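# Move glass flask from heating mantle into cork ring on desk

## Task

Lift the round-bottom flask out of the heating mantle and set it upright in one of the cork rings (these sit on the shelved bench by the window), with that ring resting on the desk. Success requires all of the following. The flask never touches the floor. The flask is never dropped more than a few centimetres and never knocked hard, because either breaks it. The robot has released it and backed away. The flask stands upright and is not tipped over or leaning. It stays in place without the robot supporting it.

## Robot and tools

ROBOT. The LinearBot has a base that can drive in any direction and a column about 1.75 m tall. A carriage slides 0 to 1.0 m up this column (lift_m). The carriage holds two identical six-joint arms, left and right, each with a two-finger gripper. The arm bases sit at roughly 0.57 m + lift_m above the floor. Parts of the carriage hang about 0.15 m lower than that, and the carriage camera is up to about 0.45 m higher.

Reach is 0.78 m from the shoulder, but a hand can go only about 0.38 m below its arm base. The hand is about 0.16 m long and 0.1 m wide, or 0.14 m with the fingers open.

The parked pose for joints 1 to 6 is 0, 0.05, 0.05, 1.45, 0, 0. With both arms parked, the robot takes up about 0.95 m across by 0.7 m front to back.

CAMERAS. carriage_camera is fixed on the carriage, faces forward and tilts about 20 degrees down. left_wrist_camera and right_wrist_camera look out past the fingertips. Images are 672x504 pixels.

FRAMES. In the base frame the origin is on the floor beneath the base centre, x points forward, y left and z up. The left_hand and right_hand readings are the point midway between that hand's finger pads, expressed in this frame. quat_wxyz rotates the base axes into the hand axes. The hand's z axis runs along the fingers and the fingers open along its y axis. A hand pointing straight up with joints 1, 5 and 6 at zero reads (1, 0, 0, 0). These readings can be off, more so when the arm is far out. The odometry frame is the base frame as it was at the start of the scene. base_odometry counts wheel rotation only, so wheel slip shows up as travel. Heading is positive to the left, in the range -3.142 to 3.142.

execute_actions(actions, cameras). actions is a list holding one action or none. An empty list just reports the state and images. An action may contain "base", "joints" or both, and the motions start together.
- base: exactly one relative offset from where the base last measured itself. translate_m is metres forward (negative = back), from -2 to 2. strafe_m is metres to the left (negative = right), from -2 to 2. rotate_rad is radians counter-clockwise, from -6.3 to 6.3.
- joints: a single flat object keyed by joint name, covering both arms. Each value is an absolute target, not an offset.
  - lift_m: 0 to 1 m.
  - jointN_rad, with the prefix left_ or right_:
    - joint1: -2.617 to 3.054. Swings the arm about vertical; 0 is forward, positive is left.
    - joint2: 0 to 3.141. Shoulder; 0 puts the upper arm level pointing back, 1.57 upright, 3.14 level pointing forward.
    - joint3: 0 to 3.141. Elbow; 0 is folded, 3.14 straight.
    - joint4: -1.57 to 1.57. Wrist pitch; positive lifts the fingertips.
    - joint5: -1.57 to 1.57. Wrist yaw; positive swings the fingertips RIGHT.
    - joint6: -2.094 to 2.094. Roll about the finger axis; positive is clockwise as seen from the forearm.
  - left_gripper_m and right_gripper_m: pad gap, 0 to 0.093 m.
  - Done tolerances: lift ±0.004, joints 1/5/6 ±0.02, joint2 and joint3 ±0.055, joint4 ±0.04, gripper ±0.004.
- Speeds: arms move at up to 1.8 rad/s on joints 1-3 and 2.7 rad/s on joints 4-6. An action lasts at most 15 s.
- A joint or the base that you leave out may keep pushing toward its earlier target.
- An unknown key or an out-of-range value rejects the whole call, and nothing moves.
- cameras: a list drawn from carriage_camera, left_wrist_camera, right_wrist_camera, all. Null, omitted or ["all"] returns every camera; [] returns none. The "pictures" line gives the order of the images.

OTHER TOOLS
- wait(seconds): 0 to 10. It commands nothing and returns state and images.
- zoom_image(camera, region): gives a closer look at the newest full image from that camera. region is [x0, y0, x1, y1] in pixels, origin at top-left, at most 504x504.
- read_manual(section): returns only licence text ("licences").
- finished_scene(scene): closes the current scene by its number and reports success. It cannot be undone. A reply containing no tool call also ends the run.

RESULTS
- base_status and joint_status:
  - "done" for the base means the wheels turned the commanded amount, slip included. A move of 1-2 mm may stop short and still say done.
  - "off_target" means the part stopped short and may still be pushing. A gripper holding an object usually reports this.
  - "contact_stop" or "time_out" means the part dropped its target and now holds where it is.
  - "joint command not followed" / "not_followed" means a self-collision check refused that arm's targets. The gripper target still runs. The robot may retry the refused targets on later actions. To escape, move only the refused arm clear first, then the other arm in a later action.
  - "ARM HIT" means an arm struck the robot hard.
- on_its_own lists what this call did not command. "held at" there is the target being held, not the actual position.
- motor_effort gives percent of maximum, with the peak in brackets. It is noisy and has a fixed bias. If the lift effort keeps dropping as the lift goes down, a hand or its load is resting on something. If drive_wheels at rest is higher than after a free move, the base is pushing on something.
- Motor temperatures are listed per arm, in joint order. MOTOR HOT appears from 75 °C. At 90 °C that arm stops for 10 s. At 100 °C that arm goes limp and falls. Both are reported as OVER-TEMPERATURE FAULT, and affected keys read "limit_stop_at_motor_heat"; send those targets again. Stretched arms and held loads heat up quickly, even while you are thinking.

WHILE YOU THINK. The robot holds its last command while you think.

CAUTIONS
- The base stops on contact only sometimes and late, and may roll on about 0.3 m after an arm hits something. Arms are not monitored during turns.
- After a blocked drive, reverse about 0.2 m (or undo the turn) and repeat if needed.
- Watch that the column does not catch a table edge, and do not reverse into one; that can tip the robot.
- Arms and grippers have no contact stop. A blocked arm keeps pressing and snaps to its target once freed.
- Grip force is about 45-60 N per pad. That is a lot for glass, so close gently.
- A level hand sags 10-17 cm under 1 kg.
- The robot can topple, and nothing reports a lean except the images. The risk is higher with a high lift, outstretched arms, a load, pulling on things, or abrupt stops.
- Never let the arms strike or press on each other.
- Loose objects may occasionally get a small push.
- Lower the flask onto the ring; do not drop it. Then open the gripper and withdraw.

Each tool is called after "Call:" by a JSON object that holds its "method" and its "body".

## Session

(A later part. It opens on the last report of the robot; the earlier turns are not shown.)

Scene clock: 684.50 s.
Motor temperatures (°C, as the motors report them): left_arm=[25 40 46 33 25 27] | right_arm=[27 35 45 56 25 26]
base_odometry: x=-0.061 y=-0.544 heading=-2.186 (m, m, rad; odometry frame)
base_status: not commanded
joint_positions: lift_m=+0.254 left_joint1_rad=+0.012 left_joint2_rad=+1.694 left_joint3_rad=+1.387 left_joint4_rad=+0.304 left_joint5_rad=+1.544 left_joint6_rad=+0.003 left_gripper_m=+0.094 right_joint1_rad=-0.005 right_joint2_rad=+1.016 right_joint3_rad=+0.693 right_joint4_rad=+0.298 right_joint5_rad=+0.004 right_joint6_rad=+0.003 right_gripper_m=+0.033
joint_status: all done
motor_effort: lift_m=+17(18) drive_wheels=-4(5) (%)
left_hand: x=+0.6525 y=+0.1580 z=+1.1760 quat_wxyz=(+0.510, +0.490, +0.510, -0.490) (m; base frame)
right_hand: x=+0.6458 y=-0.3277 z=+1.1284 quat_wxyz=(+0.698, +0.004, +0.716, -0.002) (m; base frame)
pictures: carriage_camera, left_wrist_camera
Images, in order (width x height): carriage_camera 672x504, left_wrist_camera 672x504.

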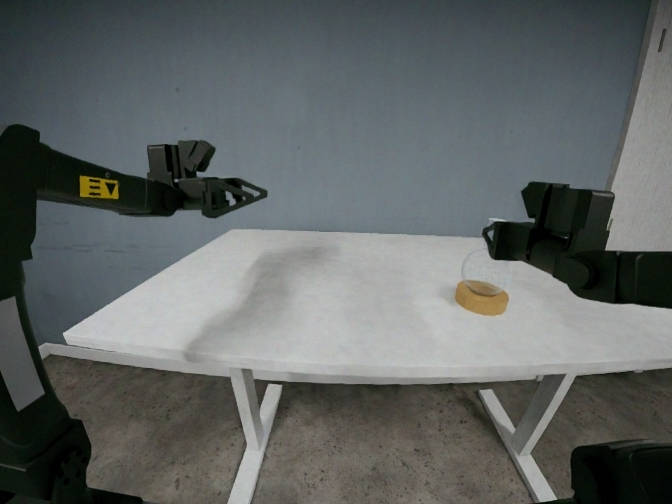

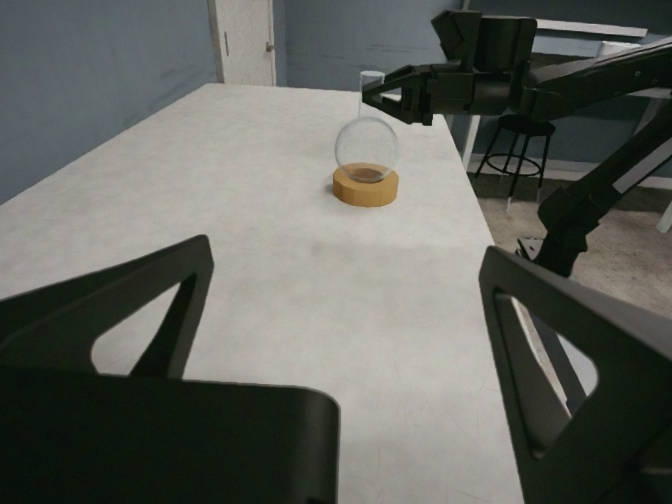

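Call:
{"method": "execute_actions", "body": {"actions": [{"joints": {"lift_m": 0.249}}], "cameras": ["carriage_camera", "left_wrist_camera"]}}

Call:
{"method": "zoom_image", "body": {"camera": "left_wrist_camera", "region": [300, 55, 470, 225]}}

Call:
{"method": "zoom_image", "body": {"camera": "carriage_camera", "region": [430, 210, 550, 340]}}

Scene clock: 692.03 s.
Motor temperatures (°C, as the motors report them): left_arm=[25 41 46 33 25 27] | right_arm=[27 35 45 55 25 26]
base_odometry: x=-0.061 y=-0.544 heading=-2.186 (m, m, rad; odometry frame)
base_status: not commanded
joint_positions: lift_m=+0.249 left_joint1_rad=+0.012 left_joint2_rad=+1.695 left_joint3_rad=+1.387 left_joint4_rad=+0.304 left_joint5_rad=+1.544 left_joint6_rad=+0.003 left_gripper_m=+0.094 right_joint1_rad=-0.005 right_joint2_rad=+1.016 right_joint3_rad=+0.693 right_joint4_rad=+0.313 right_joint5_rad=+0.004 right_joint6_rad=+0.003 right_gripper_m=+0.033
joint_status: all done
motor_effort: lift_m=+17(16) drive_wheels=-3(3) (%)
left_hand: x=+0.6528 y=+0.1580 z=+1.1707 quat_wxyz=(+0.509, +0.490, +0.510, -0.490) (m; base frame)
right_hand: x=+0.6459 y=-0.3277 z=+1.1272 quat_wxyz=(+0.704, +0.004, +0.711, -0.002) (m; base frame)
pictures: carriage_camera, left_wrist_camera
Images, in order (width x height): carriage_camera 672x504, left_wrist_camera 672x504.

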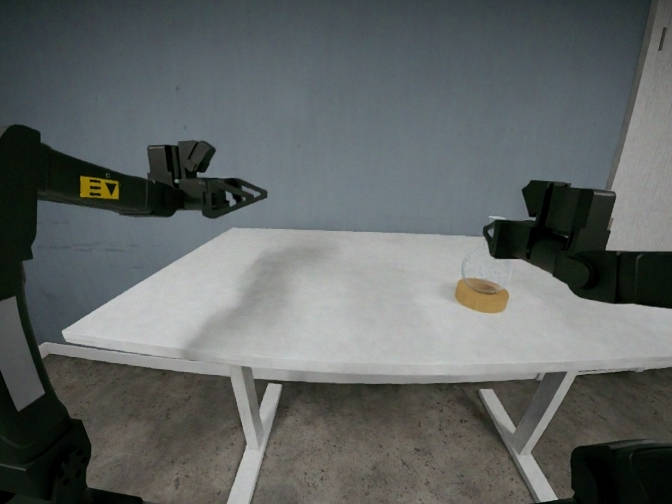

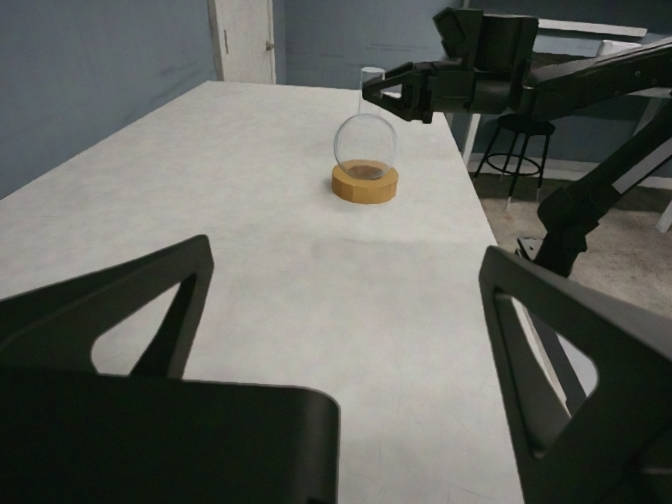

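Region (300, 55, 470, 225) of left_wrist_camera's 672x504 image, scaled by 2.965, with more detail than that image has.

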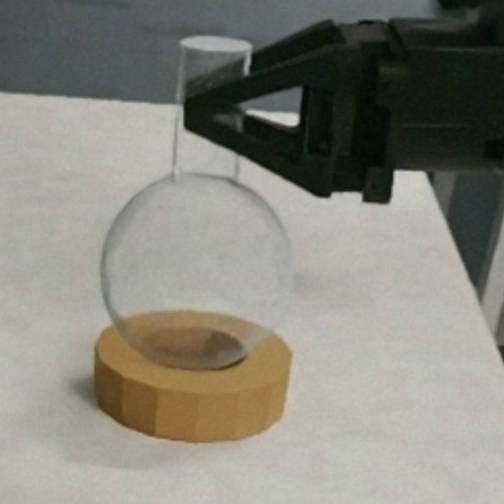

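Region (430, 210, 550, 340) of carriage_camera's 672x504 image, scaled by 3.877, with more detail than that image has; it fills the left 465 columns of this view, and the rest is white.

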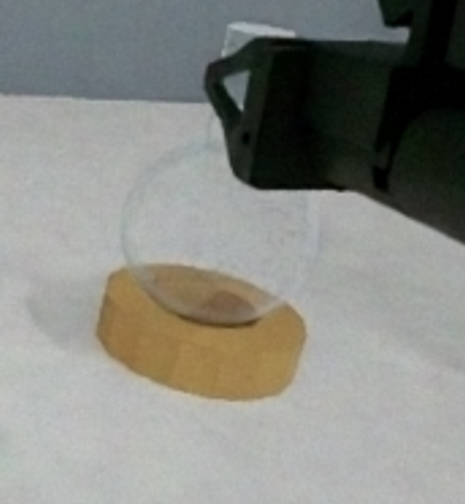

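Call:
{"method": "execute_actions", "body": {"actions": [{"joints": {"right_gripper_m": 0.085}}], "cameras": ["left_wrist_camera", "right_wrist_camera"]}}

Scene clock: 697.00 s.
Motor temperatures (°C, as the motors report them): left_arm=[25 41 46 33 25 27] | right_arm=[27 35 45 55 25 26]
base_odometry: x=-0.061 y=-0.544 heading=-2.186 (m, m, rad; odometry frame)
base_status: not commanded
joint_positions: lift_m=+0.249 left_joint1_rad=+0.012 left_joint2_rad=+1.695 left_joint3_rad=+1.387 left_joint4_rad=+0.304 left_joint5_rad=+1.544 left_joint6_rad=+0.003 left_gripper_m=+0.094 right_joint1_rad=-0.005 right_joint2_rad=+1.016 right_joint3_rad=+0.693 right_joint4_rad=+0.320 right_joint5_rad=+0.004 right_joint6_rad=+0.003 right_gripper_m=+0.085
joint_status: all done
motor_effort: lift_m=+17(17) drive_wheels=-3(4) (%)
left_hand: x=+0.6528 y=+0.1580 z=+1.1707 quat_wxyz=(+0.509, +0.490, +0.510, -0.490) (m; base frame)
right_hand: x=+0.6459 y=-0.3277 z=+1.1289 quat_wxyz=(+0.706, +0.004, +0.708, -0.002) (m; base frame)
pictures: left_wrist_camera, right_wrist_camera
Images, in order (width x height): left_wrist_camera 672x504, right_wrist_camera 672x504.

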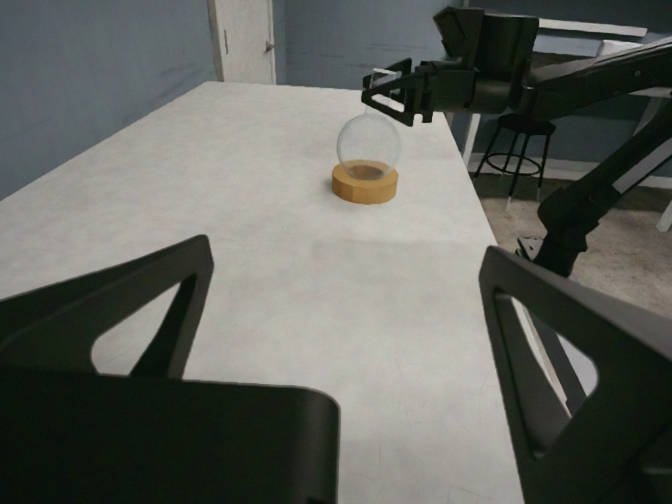

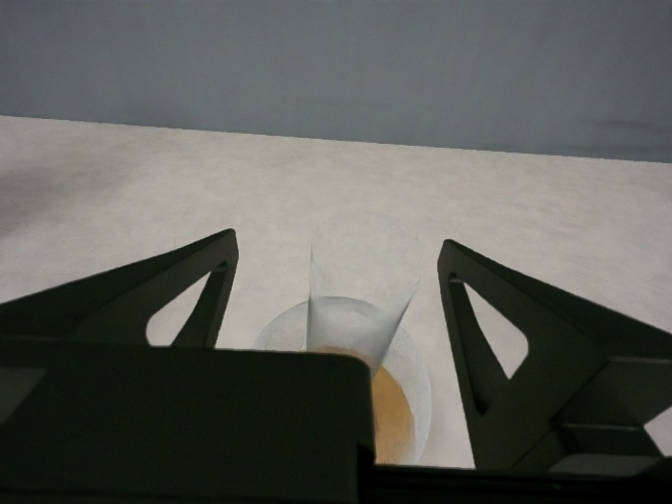

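Call:
{"method": "zoom_image", "body": {"camera": "left_wrist_camera", "region": [300, 55, 470, 225]}}

Region (300, 55, 470, 225) of left_wrist_camera's 672x504 image, scaled by 2.965, with more detail than that image has.

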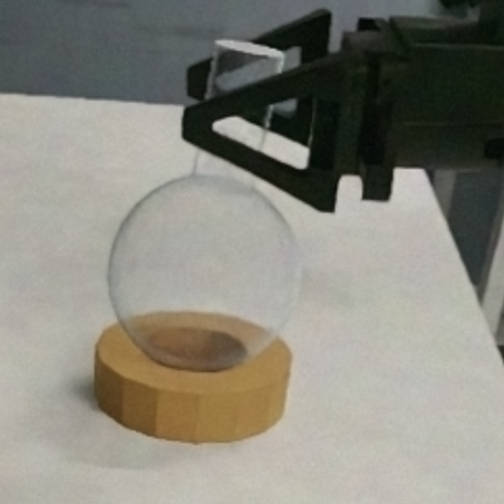

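Call:
{"method": "execute_actions", "body": {"actions": [], "cameras": ["carriage_camera", "left_wrist_camera"]}}

Call:
{"method": "zoom_image", "body": {"camera": "carriage_camera", "region": [430, 200, 550, 330]}}

Call:
{"method": "zoom_image", "body": {"camera": "left_wrist_camera", "region": [300, 55, 470, 225]}}

Scene clock: 741.50 s.
Motor temperatures (°C, as the motors report them): left_arm=[25 43 48 34 25 27] | right_arm=[27 35 46 54 25 26]
base_odometry: x=-0.061 y=-0.544 heading=-2.186 (m, m, rad; odometry frame)
base_status: not commanded
joint_positions: lift_m=+0.249 left_joint1_rad=+0.012 left_joint2_rad=+1.695 left_joint3_rad=+1.387 left_joint4_rad=+0.304 left_joint5_rad=+1.544 left_joint6_rad=+0.003 left_gripper_m=+0.094 right_joint1_rad=-0.005 right_joint2_rad=+1.016 right_joint3_rad=+0.693 right_joint4_rad=+0.320 right_joint5_rad=+0.004 right_joint6_rad=+0.003 right_gripper_m=+0.085
joint_status: all done
motor_effort: lift_m=+17(17) drive_wheels=-3(4) (%)
left_hand: x=+0.6528 y=+0.1580 z=+1.1707 quat_wxyz=(+0.509, +0.490, +0.510, -0.490) (m; base frame)
right_hand: x=+0.6459 y=-0.3277 z=+1.1289 quat_wxyz=(+0.706, +0.004, +0.708, -0.002) (m; base frame)
pictures: carriage_camera, left_wrist_camera
Images, in order (width x height): carriage_camera 672x504, left_wrist_camera 672x504.

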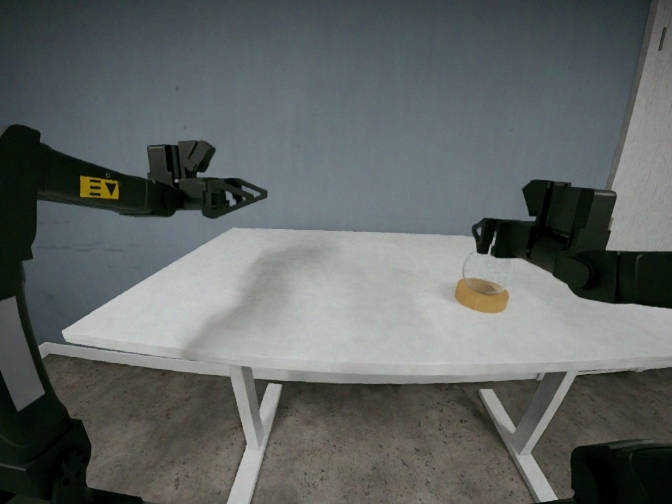

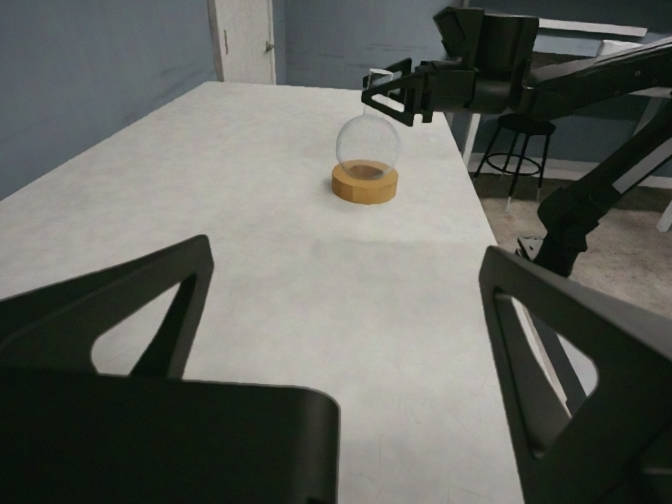

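Region (430, 200, 550, 330) of carriage_camera's 672x504 image, scaled by 3.877, with more detail than that image has; it fills the left 465 columns of this view, and the rest is white.

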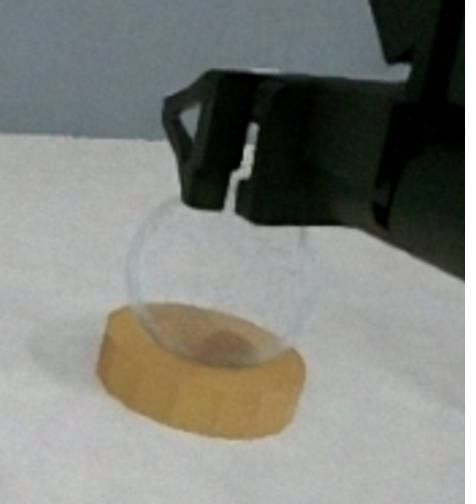

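Region (300, 55, 470, 225) of left_wrist_camera's 672x504 image, scaled by 2.965, with more detail than that image has.

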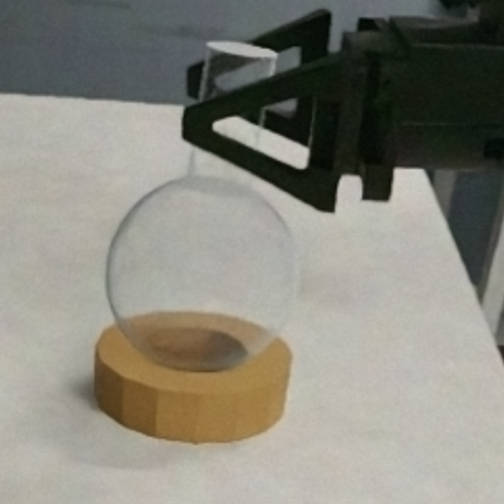

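Call:
{"method": "execute_actions", "body": {"actions": [{"base": {"translate_m": -0.4}, "joints": {"left_joint2_rad": 0.05, "left_joint3_rad": 0.05, "left_joint4_rad": 1.45, "left_joint5_rad": 0}}], "cameras": ["carriage_camera", "right_wrist_camera"]}}

Scene clock: 754.57 s.
Motor temperatures (°C, as the motors report them): left_arm=[25 43 47 34 25 27] | right_arm=[27 35 47 54 25 26]
base_odometry: x=+0.170 y=-0.217 heading=-2.186 (m, m, rad; odometry frame)
base_status: done
joint_positions: lift_m=+0.249 left_joint1_rad=+0.012 left_joint2_rad=+0.065 left_joint3_rad=+0.071 left_joint4_rad=+1.456 left_joint5_rad=+0.007 left_joint6_rad=+0.003 left_gripper_m=+0.094 right_joint1_rad=-0.005 right_joint2_rad=+1.016 right_joint3_rad=+0.693 right_joint4_rad=+0.325 right_joint5_rad=+0.004 right_joint6_rad=+0.003 right_gripper_m=+0.085
joint_status: all done
motor_effort: lift_m=+17(17) drive_wheels=-1(7) (%)
left_hand: x=+0.2957 y=+0.3242 z=+1.2493 quat_wxyz=(+0.998, +0.003, +0.054, +0.007) (m; base frame)
right_hand: x=+0.6459 y=-0.3277 z=+1.1300 quat_wxyz=(+0.708, +0.004, +0.707, -0.002) (m; base frame)
pictures: carriage_camera, right_wrist_camera
Images, in order (width x height): carriage_camera 672x504, right_wrist_camera 672x504.

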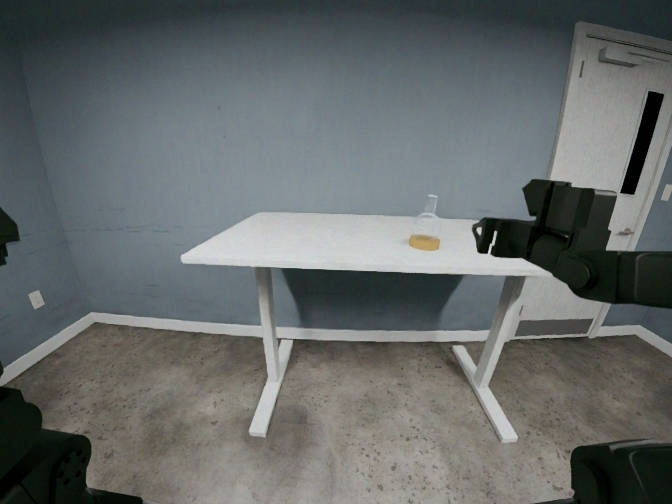

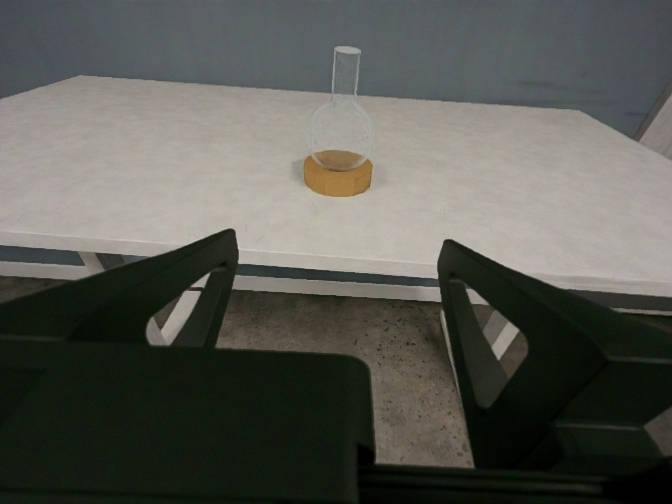

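Call:
{"method": "finished_scene", "body": {"scene": 1}}

The scene is finished: the task was done.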